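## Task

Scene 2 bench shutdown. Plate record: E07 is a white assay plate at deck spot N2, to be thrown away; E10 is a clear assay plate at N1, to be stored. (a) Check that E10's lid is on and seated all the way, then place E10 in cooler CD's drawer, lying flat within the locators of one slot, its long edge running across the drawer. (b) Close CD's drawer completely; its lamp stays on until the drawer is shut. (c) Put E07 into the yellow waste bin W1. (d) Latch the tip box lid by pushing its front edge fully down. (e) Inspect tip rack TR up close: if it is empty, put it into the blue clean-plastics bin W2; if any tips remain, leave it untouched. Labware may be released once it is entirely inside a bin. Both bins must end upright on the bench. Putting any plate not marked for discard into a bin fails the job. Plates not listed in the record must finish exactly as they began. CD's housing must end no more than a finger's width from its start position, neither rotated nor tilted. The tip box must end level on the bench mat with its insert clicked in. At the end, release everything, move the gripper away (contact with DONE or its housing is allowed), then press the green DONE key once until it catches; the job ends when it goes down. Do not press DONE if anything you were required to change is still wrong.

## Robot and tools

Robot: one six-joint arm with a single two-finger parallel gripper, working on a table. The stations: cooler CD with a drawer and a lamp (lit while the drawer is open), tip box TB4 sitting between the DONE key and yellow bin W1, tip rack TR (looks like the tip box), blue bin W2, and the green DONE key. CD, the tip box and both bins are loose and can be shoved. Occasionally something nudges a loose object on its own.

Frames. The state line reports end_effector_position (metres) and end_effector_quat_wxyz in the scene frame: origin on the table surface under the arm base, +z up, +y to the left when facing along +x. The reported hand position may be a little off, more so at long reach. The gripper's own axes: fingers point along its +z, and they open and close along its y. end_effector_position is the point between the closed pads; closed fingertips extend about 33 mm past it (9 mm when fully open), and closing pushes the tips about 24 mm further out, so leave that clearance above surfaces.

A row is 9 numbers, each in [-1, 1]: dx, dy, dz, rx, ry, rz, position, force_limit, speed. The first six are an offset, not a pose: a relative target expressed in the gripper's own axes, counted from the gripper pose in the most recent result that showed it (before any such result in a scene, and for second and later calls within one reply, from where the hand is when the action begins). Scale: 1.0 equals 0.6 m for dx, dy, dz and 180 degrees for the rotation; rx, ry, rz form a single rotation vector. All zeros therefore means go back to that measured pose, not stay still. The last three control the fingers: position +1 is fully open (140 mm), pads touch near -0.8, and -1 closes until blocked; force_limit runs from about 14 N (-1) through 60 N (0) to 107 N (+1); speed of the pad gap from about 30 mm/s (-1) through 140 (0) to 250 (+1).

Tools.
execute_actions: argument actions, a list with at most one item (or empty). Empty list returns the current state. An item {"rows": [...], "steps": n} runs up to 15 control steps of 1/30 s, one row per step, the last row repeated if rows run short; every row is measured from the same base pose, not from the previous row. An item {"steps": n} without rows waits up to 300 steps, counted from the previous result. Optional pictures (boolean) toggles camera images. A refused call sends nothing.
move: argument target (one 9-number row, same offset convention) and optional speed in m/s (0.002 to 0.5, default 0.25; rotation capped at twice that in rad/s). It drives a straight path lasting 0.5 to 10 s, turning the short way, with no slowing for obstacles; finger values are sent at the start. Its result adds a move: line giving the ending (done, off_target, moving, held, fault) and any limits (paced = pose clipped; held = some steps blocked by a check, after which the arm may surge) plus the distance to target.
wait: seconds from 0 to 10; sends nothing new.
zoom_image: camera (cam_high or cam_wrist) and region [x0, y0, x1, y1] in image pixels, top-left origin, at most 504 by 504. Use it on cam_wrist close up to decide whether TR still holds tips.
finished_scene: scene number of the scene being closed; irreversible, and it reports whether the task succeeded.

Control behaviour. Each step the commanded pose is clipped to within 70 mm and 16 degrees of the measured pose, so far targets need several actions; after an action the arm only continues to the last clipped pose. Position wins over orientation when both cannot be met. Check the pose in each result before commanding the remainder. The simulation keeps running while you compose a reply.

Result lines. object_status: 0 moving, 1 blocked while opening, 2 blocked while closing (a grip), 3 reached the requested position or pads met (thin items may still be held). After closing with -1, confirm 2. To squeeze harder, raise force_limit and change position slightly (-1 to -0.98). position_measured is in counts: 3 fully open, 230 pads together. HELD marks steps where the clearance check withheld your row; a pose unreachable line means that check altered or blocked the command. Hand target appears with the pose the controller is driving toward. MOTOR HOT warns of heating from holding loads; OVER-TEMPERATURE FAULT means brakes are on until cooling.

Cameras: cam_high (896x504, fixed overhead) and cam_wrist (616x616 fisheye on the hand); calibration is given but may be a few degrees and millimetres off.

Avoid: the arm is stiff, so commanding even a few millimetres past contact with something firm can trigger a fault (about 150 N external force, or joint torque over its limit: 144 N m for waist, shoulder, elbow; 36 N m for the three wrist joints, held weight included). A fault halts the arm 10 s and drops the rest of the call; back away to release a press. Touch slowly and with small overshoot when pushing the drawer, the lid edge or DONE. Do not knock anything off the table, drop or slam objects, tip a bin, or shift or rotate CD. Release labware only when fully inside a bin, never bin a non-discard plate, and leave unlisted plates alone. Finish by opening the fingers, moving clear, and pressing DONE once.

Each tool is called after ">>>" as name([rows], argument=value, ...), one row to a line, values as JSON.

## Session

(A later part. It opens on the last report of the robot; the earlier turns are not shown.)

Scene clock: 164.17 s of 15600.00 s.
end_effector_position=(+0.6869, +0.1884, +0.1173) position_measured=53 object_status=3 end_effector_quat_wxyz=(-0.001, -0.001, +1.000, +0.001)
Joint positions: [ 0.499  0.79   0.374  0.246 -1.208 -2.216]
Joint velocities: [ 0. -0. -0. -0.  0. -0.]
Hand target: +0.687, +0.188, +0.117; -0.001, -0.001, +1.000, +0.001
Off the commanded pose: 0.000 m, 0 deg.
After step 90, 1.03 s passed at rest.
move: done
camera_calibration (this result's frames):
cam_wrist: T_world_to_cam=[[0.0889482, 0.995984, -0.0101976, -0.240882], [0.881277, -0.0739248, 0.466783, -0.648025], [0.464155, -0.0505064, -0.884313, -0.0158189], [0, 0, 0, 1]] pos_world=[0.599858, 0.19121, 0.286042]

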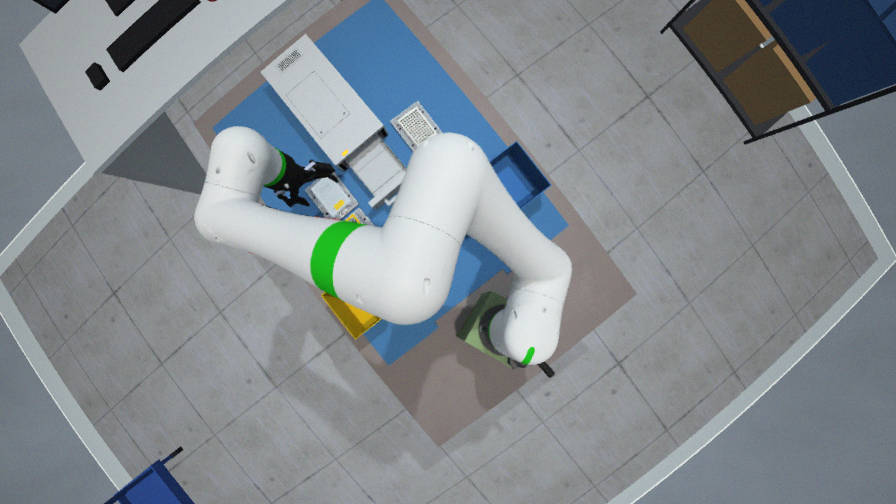

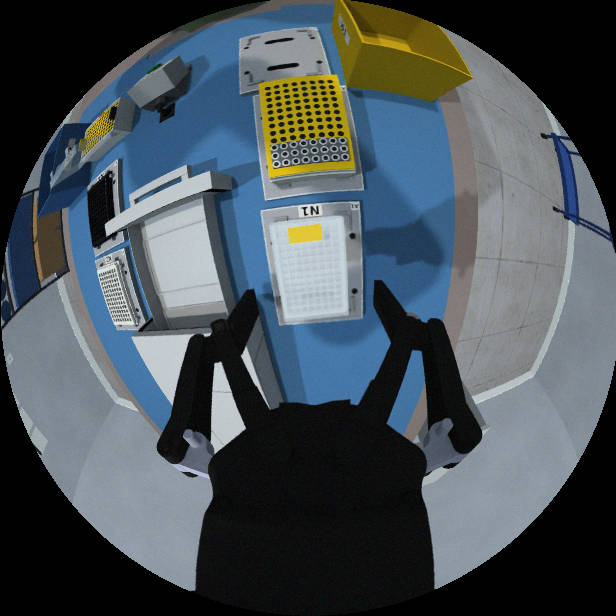

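>>> move(target=[0,0.004,0.11,0,0,0,0.5,0.2,0], speed=0.04)

>>> move(target=[0,0,0.017,0,0,0,0.5,0.2,0], speed=0.005)

>>> zoom_image(camera="cam_wrist", region=[200,170,430,400])

Scene clock: 171.70 s of 15600.00 s.
end_effector_position=(+0.6868, +0.1908, +0.0513) position_measured=66 object_status=3 end_effector_quat_wxyz=(-0.001, -0.001, +1.000, +0.001)
Joint positions: [ 0.479  0.859  0.328  0.26  -1.093 -2.229]
Joint velocities: [ 0.    -0.    -0.    -0.    -0.001 -0.001]
Hand target: +0.687, +0.191, +0.051; -0.001, -0.001, +1.000, +0.001
Off the commanded pose: 0.000 m, 0 deg.
After step 90, 2.63 s passed at rest.
move: done
camera_calibration (this result's frames):
cam_wrist: T_world_to_cam=[[0.0889862, 0.99598, -0.0102561, -0.243961], [0.88127, -0.0739306, 0.466796, -0.616904], [0.464161, -0.0505768, -0.884306, -0.0739995], [0, 0, 0, 1]] pos_world=[0.599715, 0.19363, 0.220028]

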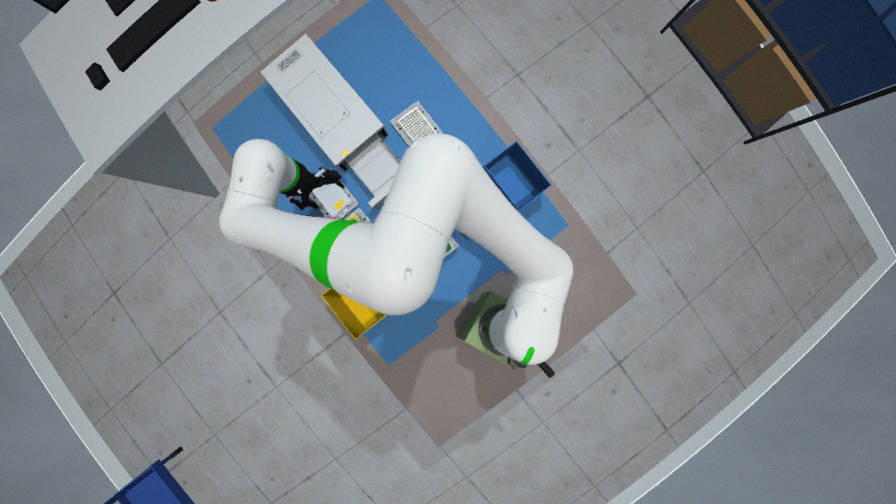

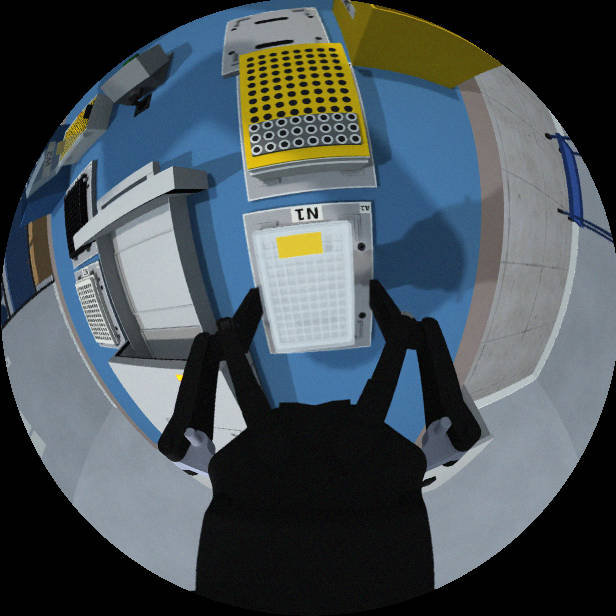

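Scene clock: 173.97 s of 15600.00 s.
end_effector_position=(+0.6867, +0.1908, +0.0411) position_measured=66 object_status=3 end_effector_quat_wxyz=(-0.001, -0.001, +1.000, +0.001)
Joint positions: [ 0.476  0.871  0.323  0.263 -1.076 -2.231]
Joint velocities: [ 0. -0. -0. -0.  0.  0.]
Hand target: +0.687, +0.191, +0.041; -0.001, -0.001, +1.000, +0.001
Off the commanded pose: 0.000 m, 0 deg.
move: done
camera_calibration (this result's frames):
cam_wrist: T_world_to_cam=[[0.0889918, 0.995979, -0.0102655, -0.244068], [0.881269, -0.0739311, 0.466796, -0.612121], [0.464161, -0.0505877, -0.884305, -0.0830106], [0, 0, 0, 1]] pos_world=[0.599694, 0.193633, 0.209824]

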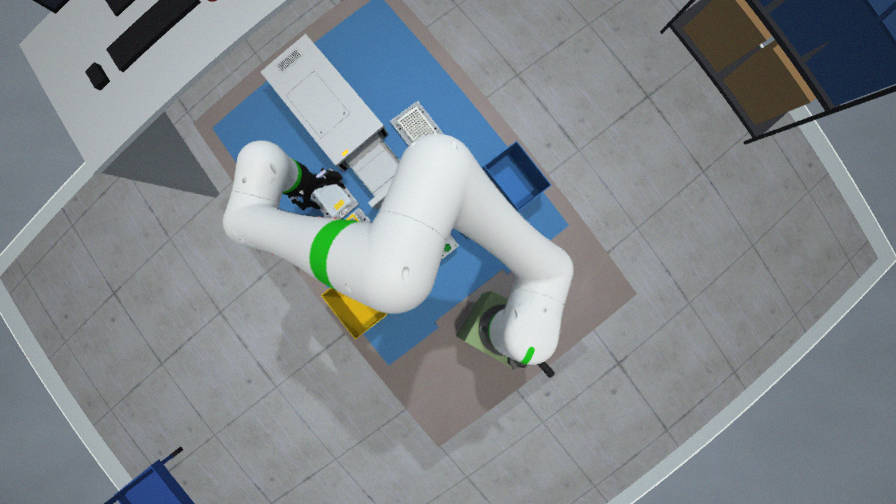

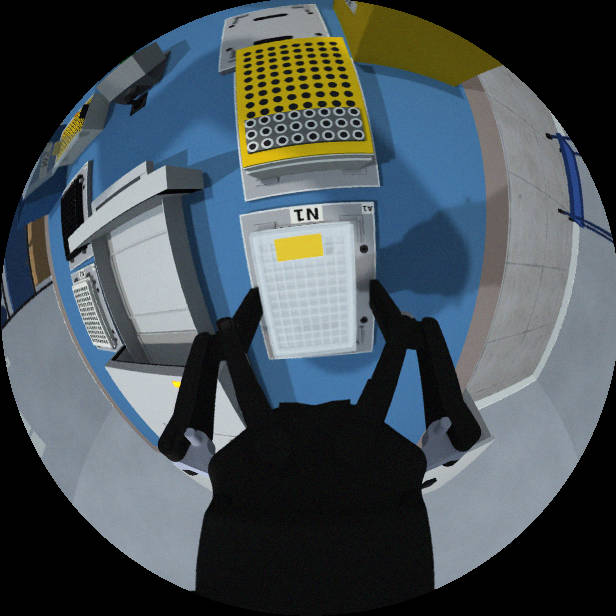

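Region (200, 170, 430, 400) of cam_wrist's 616x616 image, scaled by 2.191, with more detail than that image has.

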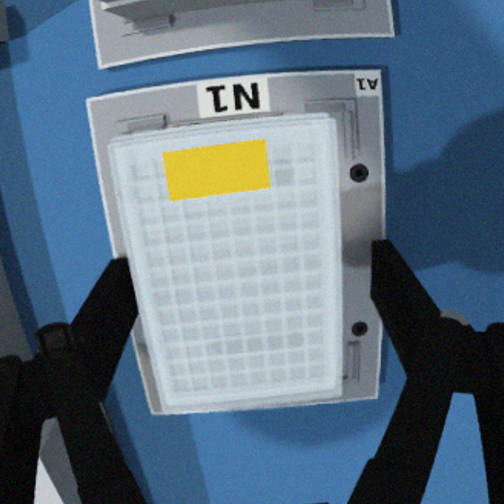

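>>> move(target=[0,0,-0.012,0,0,0,0.5,-1,-0.5], speed=0.01)

>>> move(target=[0,0,0,0,0,0,-1,-1,-1], speed=0.01)

>>> move(target=[0,0,0,0,0,0,0.5,-1,-0.5], speed=0.01)

>>> zoom_image(camera="cam_wrist", region=[200,170,430,400])

Scene clock: 178.90 s of 15600.00 s.
end_effector_position=(+0.6868, +0.1908, +0.0483) position_measured=66 object_status=3 end_effector_quat_wxyz=(-0.001, -0.001, +1.000, +0.001)
Joint positions: [ 0.478  0.862  0.327  0.261 -1.088 -2.23 ]
Joint velocities: [-0.    -0.    -0.     0.     0.    -0.002]
Hand target: +0.687, +0.191, +0.048; -0.001, -0.001, +1.000, +0.001
Off the commanded pose: 0.000 m, 0 deg.
After step 90, 1.00 s passed at rest.
move: done
camera_calibration (this result's frames):
cam_wrist: T_world_to_cam=[[0.0889926, 0.99598, -0.0102509, -0.243997], [0.88127, -0.0739388, 0.466794, -0.615495], [0.464159, -0.050575, -0.884307, -0.0766467], [0, 0, 0, 1]] pos_world=[0.599708, 0.193631, 0.217029]

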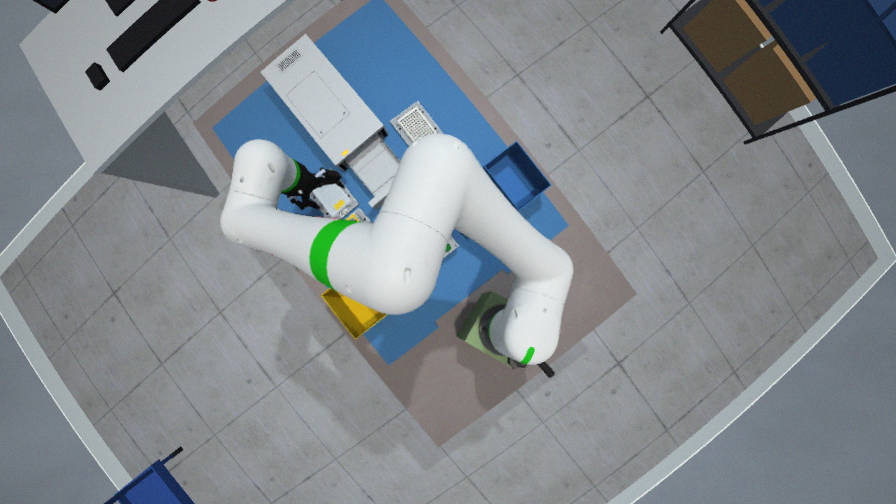

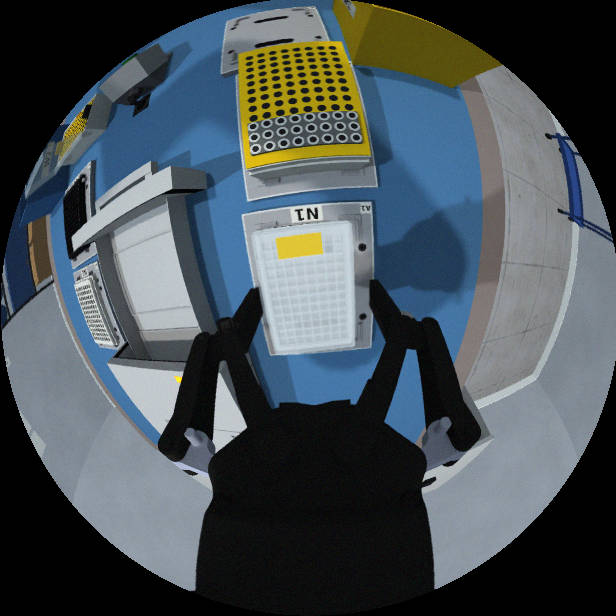

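Scene clock: 179.83 s of 15600.00 s.
end_effector_position=(+0.6868, +0.1909, +0.0484) position_measured=101 object_status=2 end_effector_quat_wxyz=(-0.001, -0.001, +1.000, +0.001)
Joint positions: [ 0.478  0.862  0.327  0.261 -1.088 -2.23 ]
Joint velocities: [-0.    -0.     0.     0.     0.     0.001]
Hand target: +0.687, +0.191, +0.048; -0.001, -0.001, +1.000, +0.001
Off the commanded pose: 0.000 m, 0 deg.
move: done
camera_calibration (this result's frames):
cam_wrist: T_world_to_cam=[[0.0889395, 0.995985, -0.010132, -0.244062], [0.881239, -0.0739437, 0.466851, -0.615511], [0.464227, -0.0504502, -0.884278, -0.0766339], [0, 0, 0, 1]] pos_world=[0.599695, 0.193703, 0.217113]

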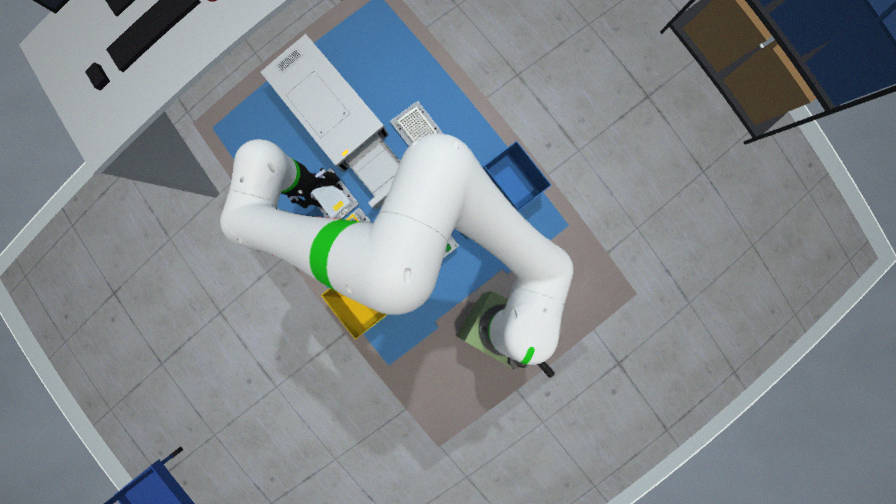

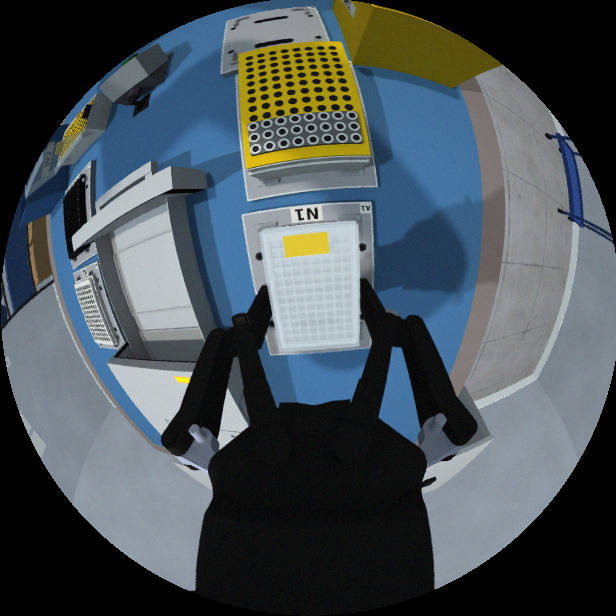

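Scene clock: 180.33 s of 15600.00 s.
end_effector_position=(+0.6868, +0.1909, +0.0484) position_measured=66 object_status=3 end_effector_quat_wxyz=(-0.001, -0.001, +1.000, +0.001)
Joint positions: [ 0.478  0.862  0.327  0.261 -1.088 -2.23 ]
Joint velocities: [ 0.    -0.    -0.001 -0.    -0.    -0.   ]
Hand target: +0.687, +0.191, +0.048; -0.001, -0.001, +1.000, +0.001
Off the commanded pose: 0.000 m, 0 deg.
move: done
camera_calibration (this result's frames):
cam_wrist: T_world_to_cam=[[0.0889383, 0.995987, -0.0100354, -0.244102], [0.881188, -0.0739824, 0.466941, -0.615501], [0.464324, -0.050372, -0.884232, -0.076741], [0, 0, 0, 1]] pos_world=[0.599715, 0.193721, 0.217096]

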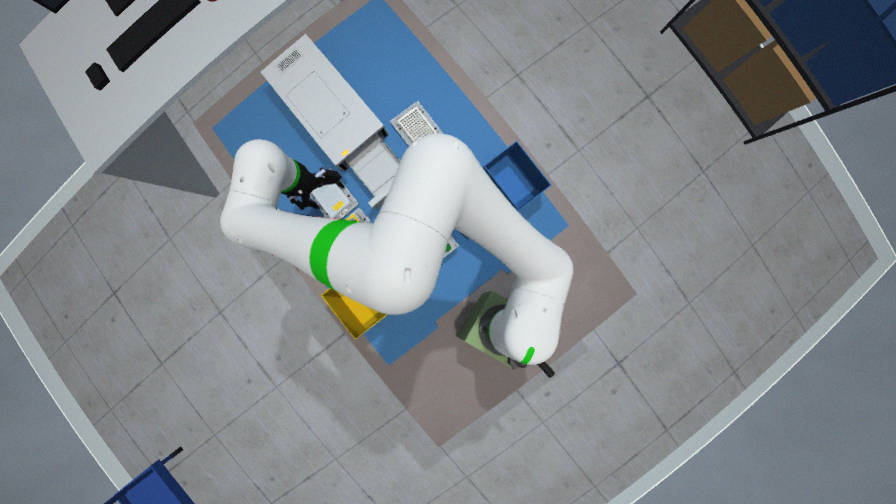

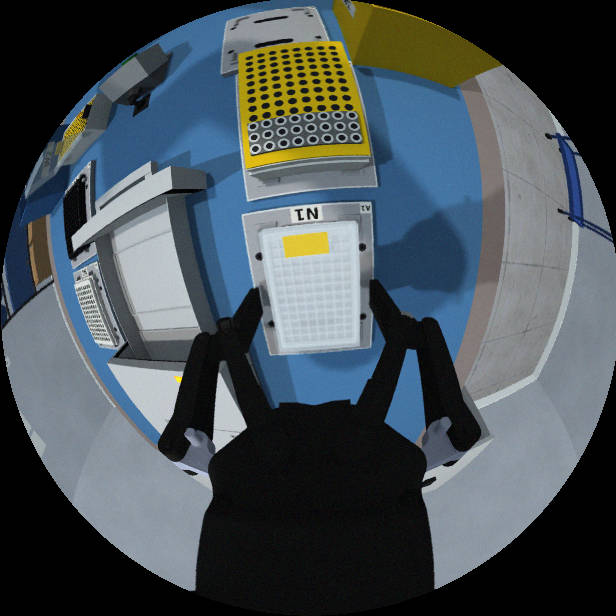

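Region (200, 170, 430, 400) of cam_wrist's 616x616 image, scaled by 2.191, with more detail than that image has.

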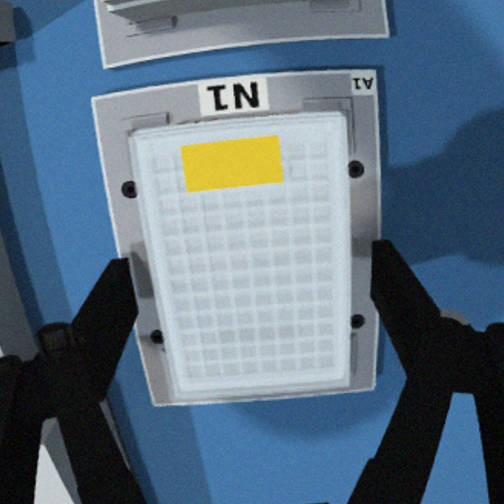

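>>> move(target=[0,0,0.0125,0,0,0,0.4,0.5,-0.5], speed=0.004)

>>> move(target=[0,0,0,0,0,0,-1,0.5,-0.5], speed=0.01)

>>> move(target=[0,0,-0.18,0,0,0,-1,0.5,-0.5], speed=0.06)

Scene clock: 186.13 s of 15600.00 s.
end_effector_position=(+0.6868, +0.1909, +0.0409) position_measured=78 object_status=3 end_effector_quat_wxyz=(-0.001, -0.001, +1.000, +0.001)
Joint positions: [ 0.476  0.871  0.323  0.263 -1.075 -2.231]
Joint velocities: [ 0.     0.    -0.001 -0.001  0.    -0.   ]
Hand target: +0.687, +0.191, +0.041; -0.001, -0.001, +1.000, +0.001
Off the commanded pose: 0.000 m, 0 deg.
After step 90, 0.70 s passed at rest.
move: done
camera_calibration (this result's frames):
cam_wrist: T_world_to_cam=[[0.0889419, 0.995986, -0.0100428, -0.244181], [0.881188, -0.0739821, 0.466941, -0.611985], [0.464324, -0.0503803, -0.884231, -0.083367], [0, 0, 0, 1]] pos_world=[0.599701, 0.193724, 0.209593]

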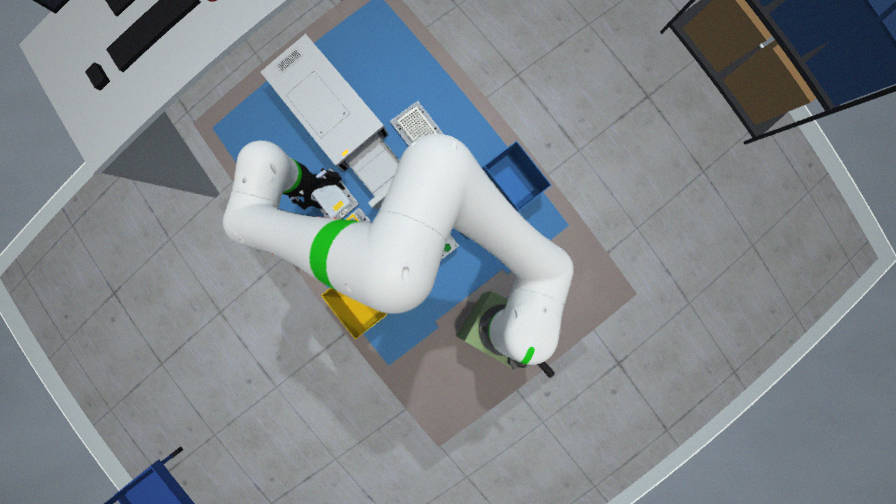

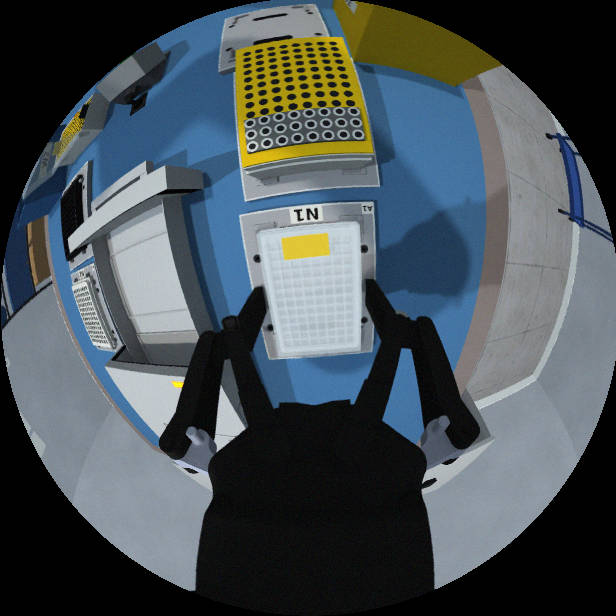

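Scene clock: 186.63 s of 15600.00 s.
end_effector_position=(+0.6869, +0.1909, +0.0411) position_measured=106 object_status=2 end_effector_quat_wxyz=(-0.001, -0.001, +1.000, +0.001)
Joint positions: [ 0.476  0.871  0.323  0.263 -1.075 -2.231]
Joint velocities: [ 0.     0.001  0.    -0.001  0.    -0.   ]
Hand target: +0.687, +0.191, +0.041; -0.001, -0.001, +1.000, +0.001
Off the commanded pose: 0.000 m, 0 deg.
move: done
camera_calibration (this result's frames):
cam_wrist: T_world_to_cam=[[0.0889276, 0.995988, -0.0100258, -0.244146], [0.881074, -0.073965, 0.467158, -0.612075], [0.464542, -0.0503767, -0.884117, -0.0834357], [0, 0, 0, 1]] pos_world=[0.599754, 0.193691, 0.209721]

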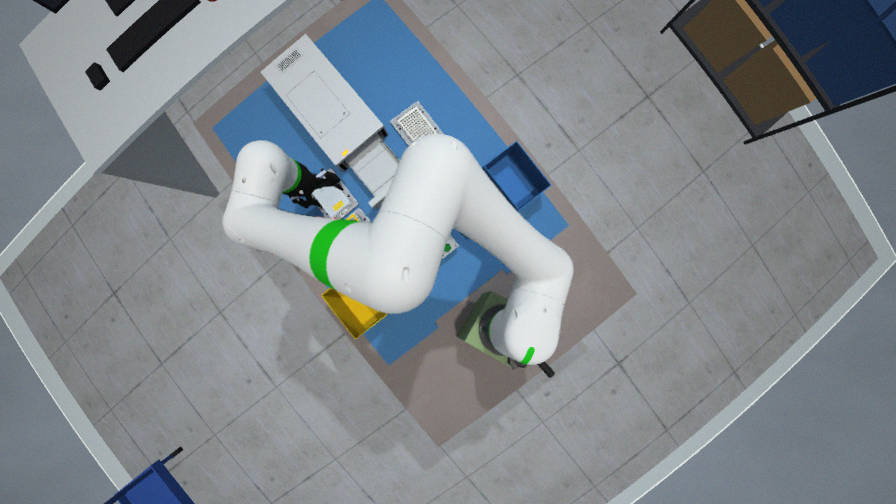

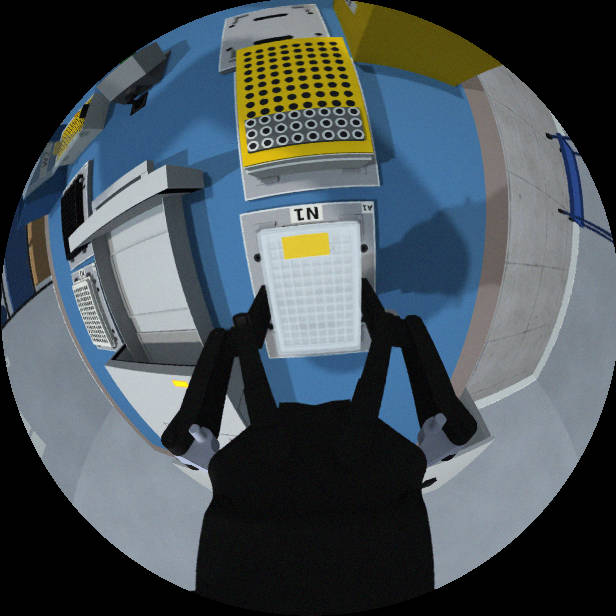

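Scene clock: 188.70 s of 15600.00 s.
end_effector_position=(+0.6871, +0.1908, +0.1491) position_measured=106 object_status=2 end_effector_quat_wxyz=(-0.001, -0.001, +1.000, +0.001)
Joint positions: [ 0.512  0.767  0.41   0.24  -1.268 -2.214]
Joint velocities: [-0.    -0.    -0.    -0.001 -0.     0.002]
Hand target: +0.687, +0.191, +0.149; -0.001, -0.001, +1.000, +0.001
Off the commanded pose: 0.000 m, 0 deg.
move: done
camera_calibration (this result's frames):
cam_wrist: T_world_to_cam=[[0.0888579, 0.995995, -0.00989429, -0.243019], [0.881063, -0.0739632, 0.46718, -0.662722], [0.464577, -0.0502301, -0.884107, 0.0119705], [0, 0, 0, 1]] pos_world=[0.599932, 0.19363, 0.317789]

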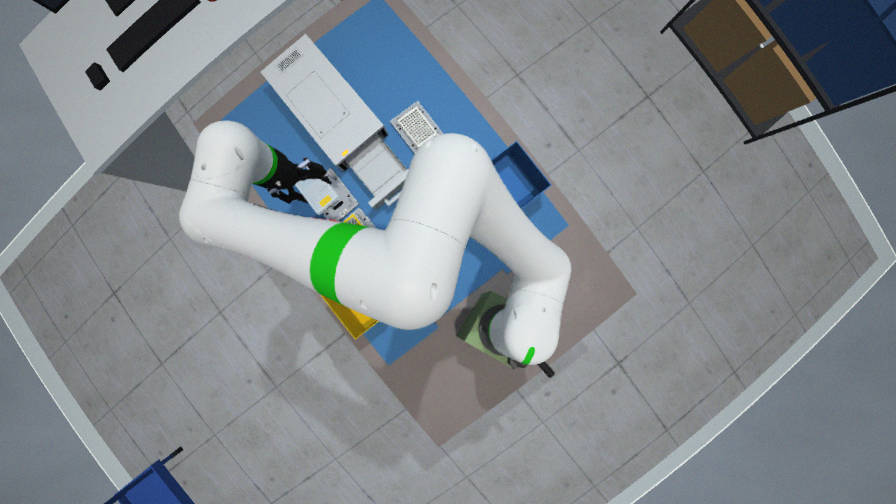

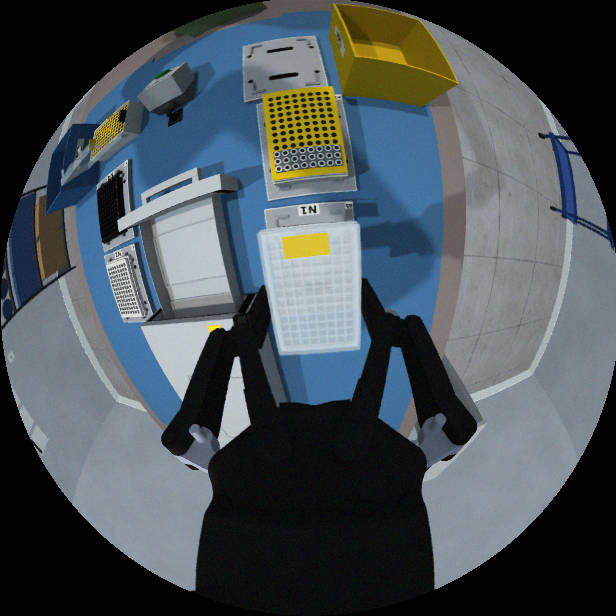

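>>> execute_actions(actions=[])

Scene clock: 195.50 s of 15600.00 s.
end_effector_position=(+0.6871, +0.1908, +0.1491) position_measured=106 object_status=2 end_effector_quat_wxyz=(-0.001, -0.001, +1.000, +0.001)
Joint positions: [ 0.512  0.767  0.41   0.24  -1.268 -2.214]
Joint velocities: [ 0. -0.  0.  0.  0. -0.]
Hand target: +0.687, +0.191, +0.149; -0.001, -0.001, +1.000, +0.001
Off the commanded pose: 0.000 m, 0 deg.
Steps of this call (steps 1 to 90: nothing new was sent; then 3.80 s passed at rest). Readings (end_effector_position | what the end effector reports):
1: (+0.6871, +0.1908, +0.1491) | position_measured=106 object_status=2
2: (+0.6871, +0.1908, +0.1491) | position_measured=106 object_status=2
4: (+0.6871, +0.1908, +0.1491) | position_measured=106 object_status=2
8: (+0.6871, +0.1908, +0.1491) | position_measured=106 object_status=2
90: the state above
camera_calibration (this result's frames):
cam_wrist: T_world_to_cam=[[0.088812, 0.995998, -0.0100103, -0.242958], [0.881084, -0.0738701, 0.467156, -0.662724], [0.464547, -0.0503089, -0.884118, 0.0119584], [0, 0, 0, 1]] pos_world=[0.599938, 0.193632, 0.317736]

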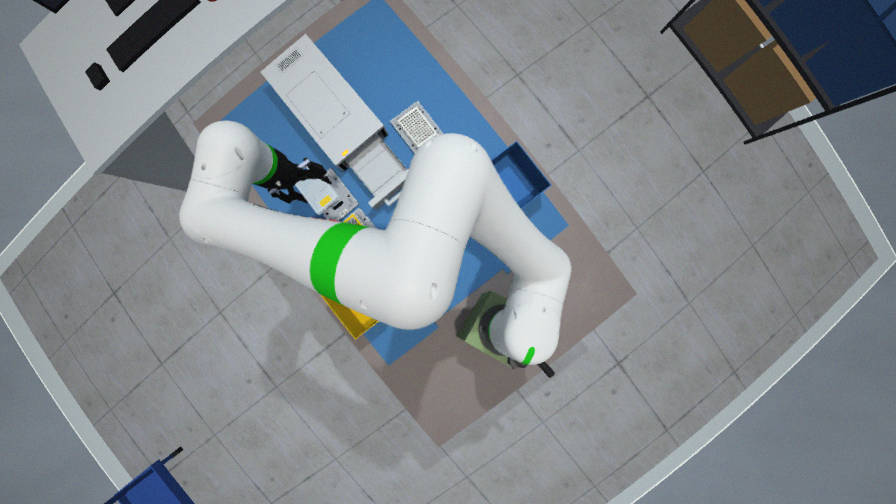

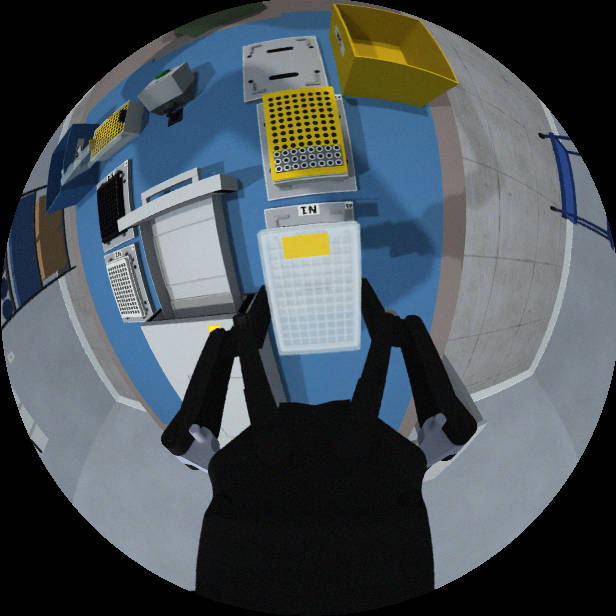

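>>> move(target=[0.072,-0.337,0,0,0,0.5,-1,0.5,-1], speed=0.2)

>>> move(target=[0,0,0.1,0,0,0,-1,0.5,-1], speed=0.05)

Scene clock: 202.53 s of 15600.00 s.
end_effector_position=(+0.6440, -0.0114, +0.1490) position_measured=106 object_status=2 end_effector_quat_wxyz=(-0.001, +0.706, +0.708, -0.000)
Joint positions: [ 0.266  0.501  0.081  0.256 -1.151 -3.565]
Joint velocities: [ 0.    -0.    -0.001 -0.     0.    -0.001]
Hand target: +0.644, -0.011, +0.149; -0.001, +0.706, +0.708, -0.000
Off the commanded pose: 0.000 m, 0 deg.
move: done
camera_calibration (this result's frames):
cam_wrist: T_world_to_cam=[[0.995954, -0.0889243, -0.0129425, -0.633865], [-0.0725822, -0.880974, 0.467564, -0.0347876], [-0.0529798, -0.464733, -0.883864, 0.350218], [0, 0, 0, 1]] pos_world=[0.64733, 0.0757449, 0.317607]

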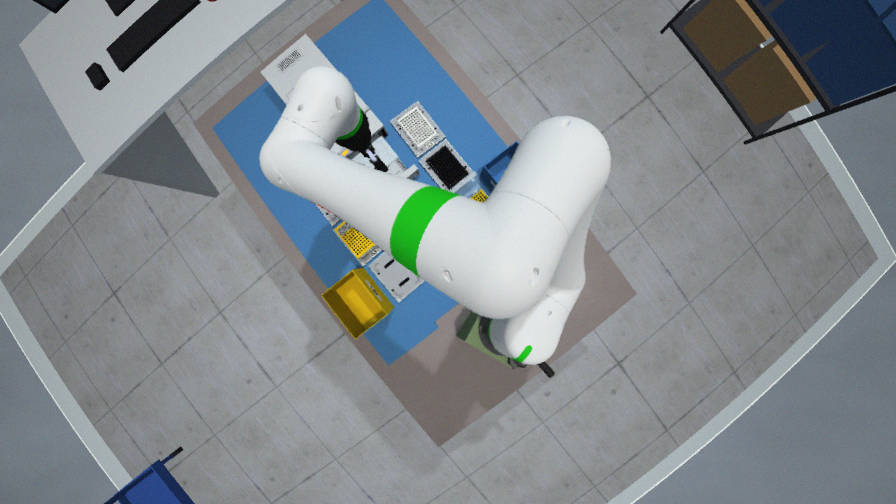

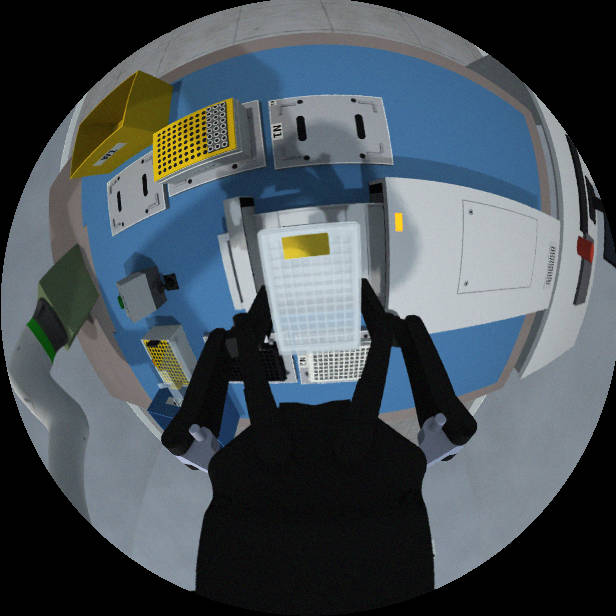

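Scene clock: 204.00 s of 15600.00 s.
end_effector_position=(+0.6439, -0.0114, +0.0890) position_measured=106 object_status=2 end_effector_quat_wxyz=(-0.001, +0.706, +0.708, -0.000)
Joint positions: [ 0.242  0.565  0.028  0.272 -1.031 -3.576]
Joint velocities: [-0.     0.    -0.     0.     0.     0.002]
Hand target: +0.644, -0.011, +0.089; -0.001, +0.706, +0.708, -0.000
Off the commanded pose: 0.000 m, 0 deg.
move: done
camera_calibration (this result's frames):
cam_wrist: T_world_to_cam=[[0.995951, -0.0889723, -0.012886, -0.634556], [-0.0726492, -0.880954, 0.467593, -0.00667969], [-0.0529548, -0.464763, -0.88385, 0.297191], [0, 0, 0, 1]] pos_world=[0.647239, 0.0757809, 0.257619]

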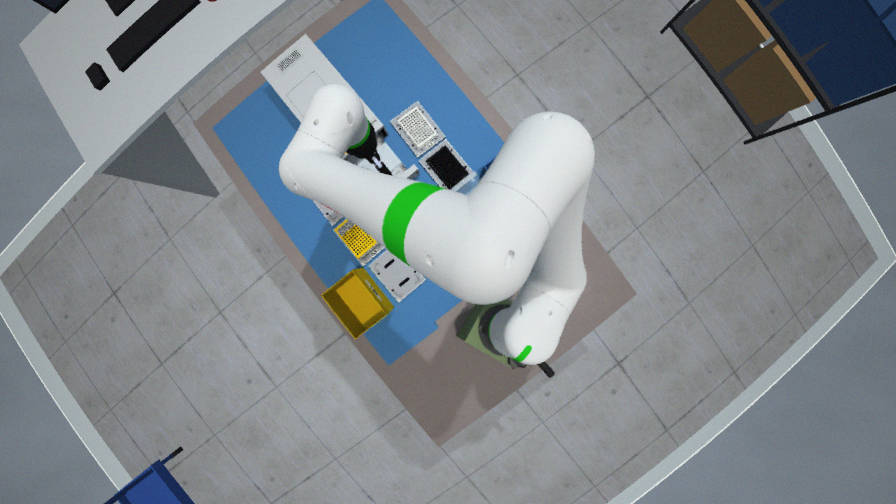

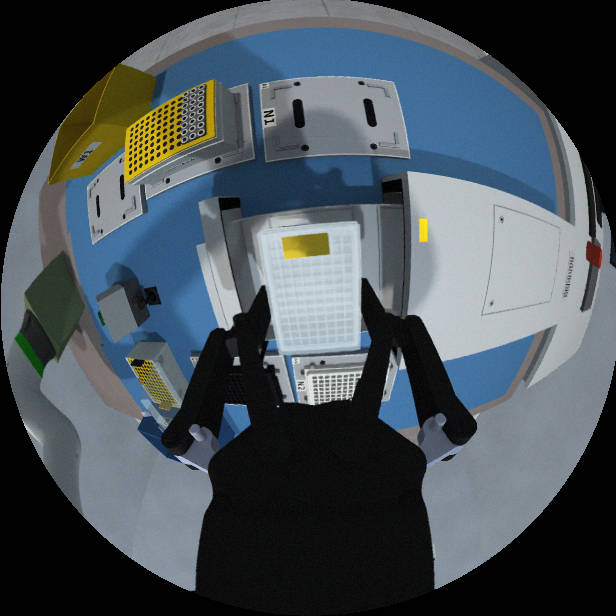

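>>> move(target=[0,0,0.05,0,0,0,-1,0.5,-1], speed=0.02)

>>> zoom_image(camera="cam_wrist", region=[160,150,460,400])

Scene clock: 208.17 s of 15600.00 s.
end_effector_position=(+0.6439, -0.0114, +0.0590) position_measured=106 object_status=2 end_effector_quat_wxyz=(-0.001, +0.706, +0.708, -0.000)
Joint positions: [ 0.23   0.603  0.008  0.283 -0.974 -3.583]
Joint velocities: [-0.     0.    -0.     0.     0.    -0.001]
Hand target: +0.644, -0.011, +0.059; -0.001, +0.706, +0.708, -0.000
Off the commanded pose: 0.000 m, 0 deg.
move: done
camera_calibration (this result's frames):
cam_wrist: T_world_to_cam=[[0.995946, -0.0890286, -0.0128774, -0.634887], [-0.0727027, -0.880946, 0.467599, 0.0073829], [-0.0529739, -0.464767, -0.883847, 0.270694], [0, 0, 0, 1]] pos_world=[0.64719, 0.0757903, 0.227624]

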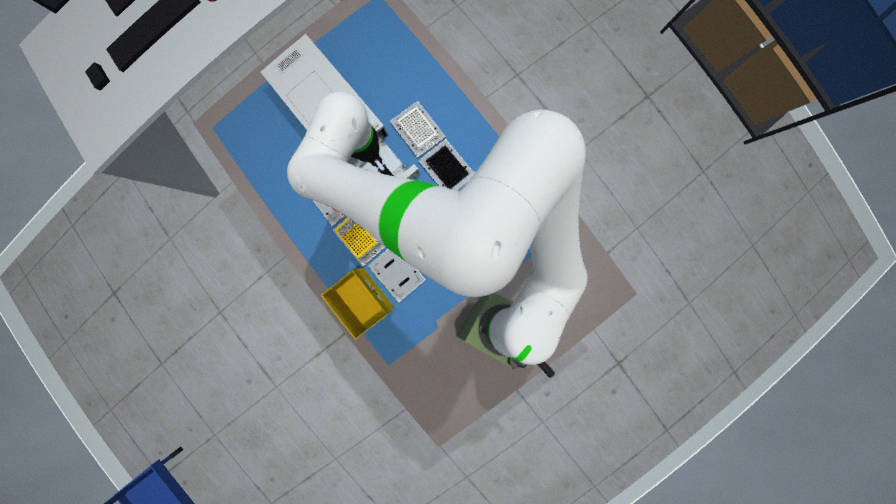

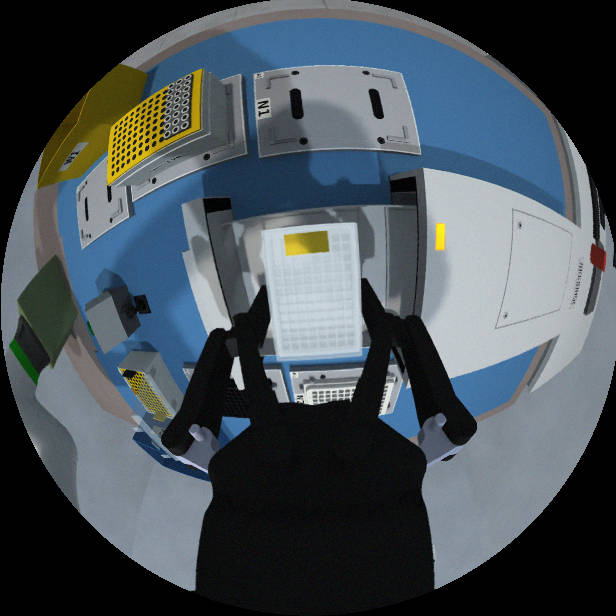

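Region (160, 150, 460, 400) of cam_wrist's 616x616 image, scaled by 1.680, with more detail than that image has.

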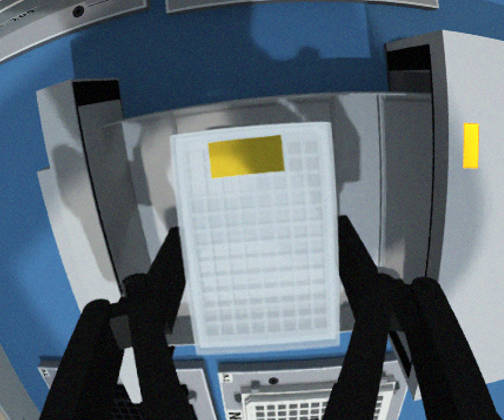

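>>> move(target=[0,0,0.01,0,0,0,-1,0.5,-1], speed=0.004)

>>> zoom_image(camera="cam_wrist", region=[160,150,460,400])

Scene clock: 215.20 s of 15600.00 s.
end_effector_position=(+0.6438, -0.0114, +0.0530) position_measured=106 object_status=2 end_effector_quat_wxyz=(-0.001, +0.706, +0.708, -0.000)
Joint positions: [ 0.227  0.611  0.005  0.285 -0.962 -3.585]
Joint velocities: [-0.    -0.     0.     0.    -0.    -0.001]
Hand target: +0.644, -0.011, +0.053; -0.001, +0.706, +0.708, -0.000
Off the commanded pose: 0.000 m, 0 deg.
After step 90, 2.33 s passed at rest.
move: done
camera_calibration (this result's frames):
cam_wrist: T_world_to_cam=[[0.995945, -0.0890304, -0.0129243, -0.634929], [-0.0726819, -0.880943, 0.467608, 0.0101866], [-0.0530169, -0.464772, -0.883842, 0.265401], [0, 0, 0, 1]] pos_world=[0.647165, 0.0757971, 0.221603]

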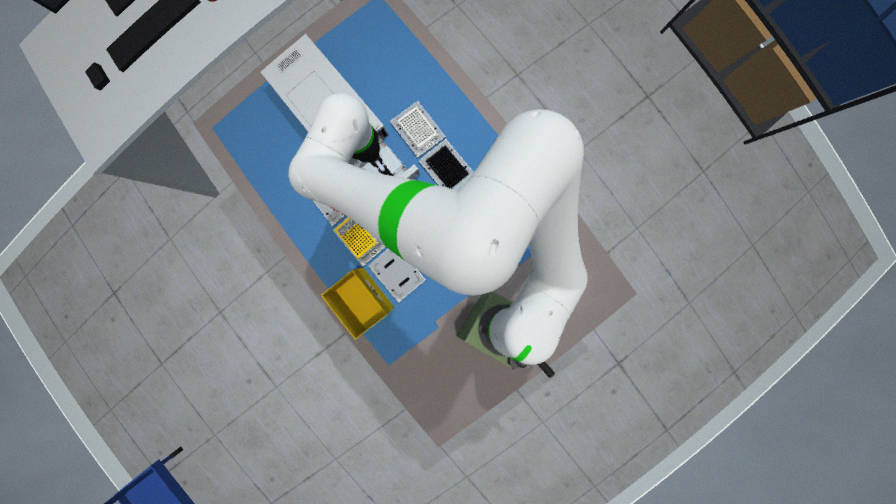

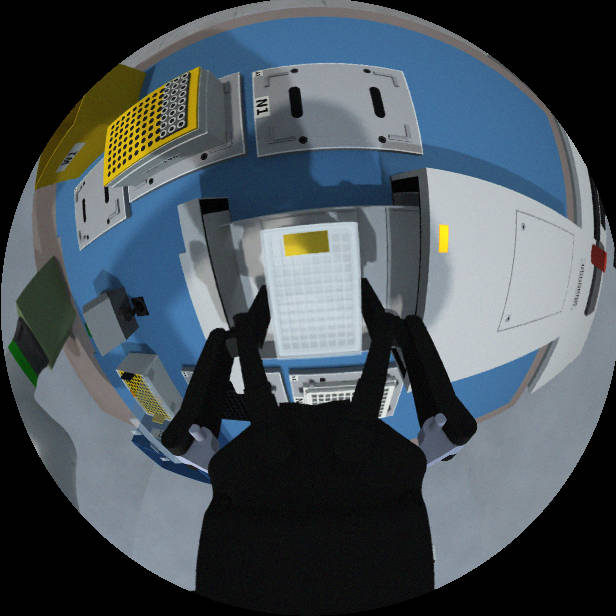

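Region (160, 150, 460, 400) of cam_wrist's 616x616 image, scaled by 1.680, with more detail than that image has.

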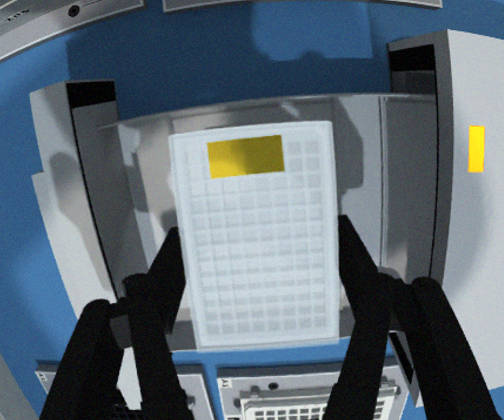

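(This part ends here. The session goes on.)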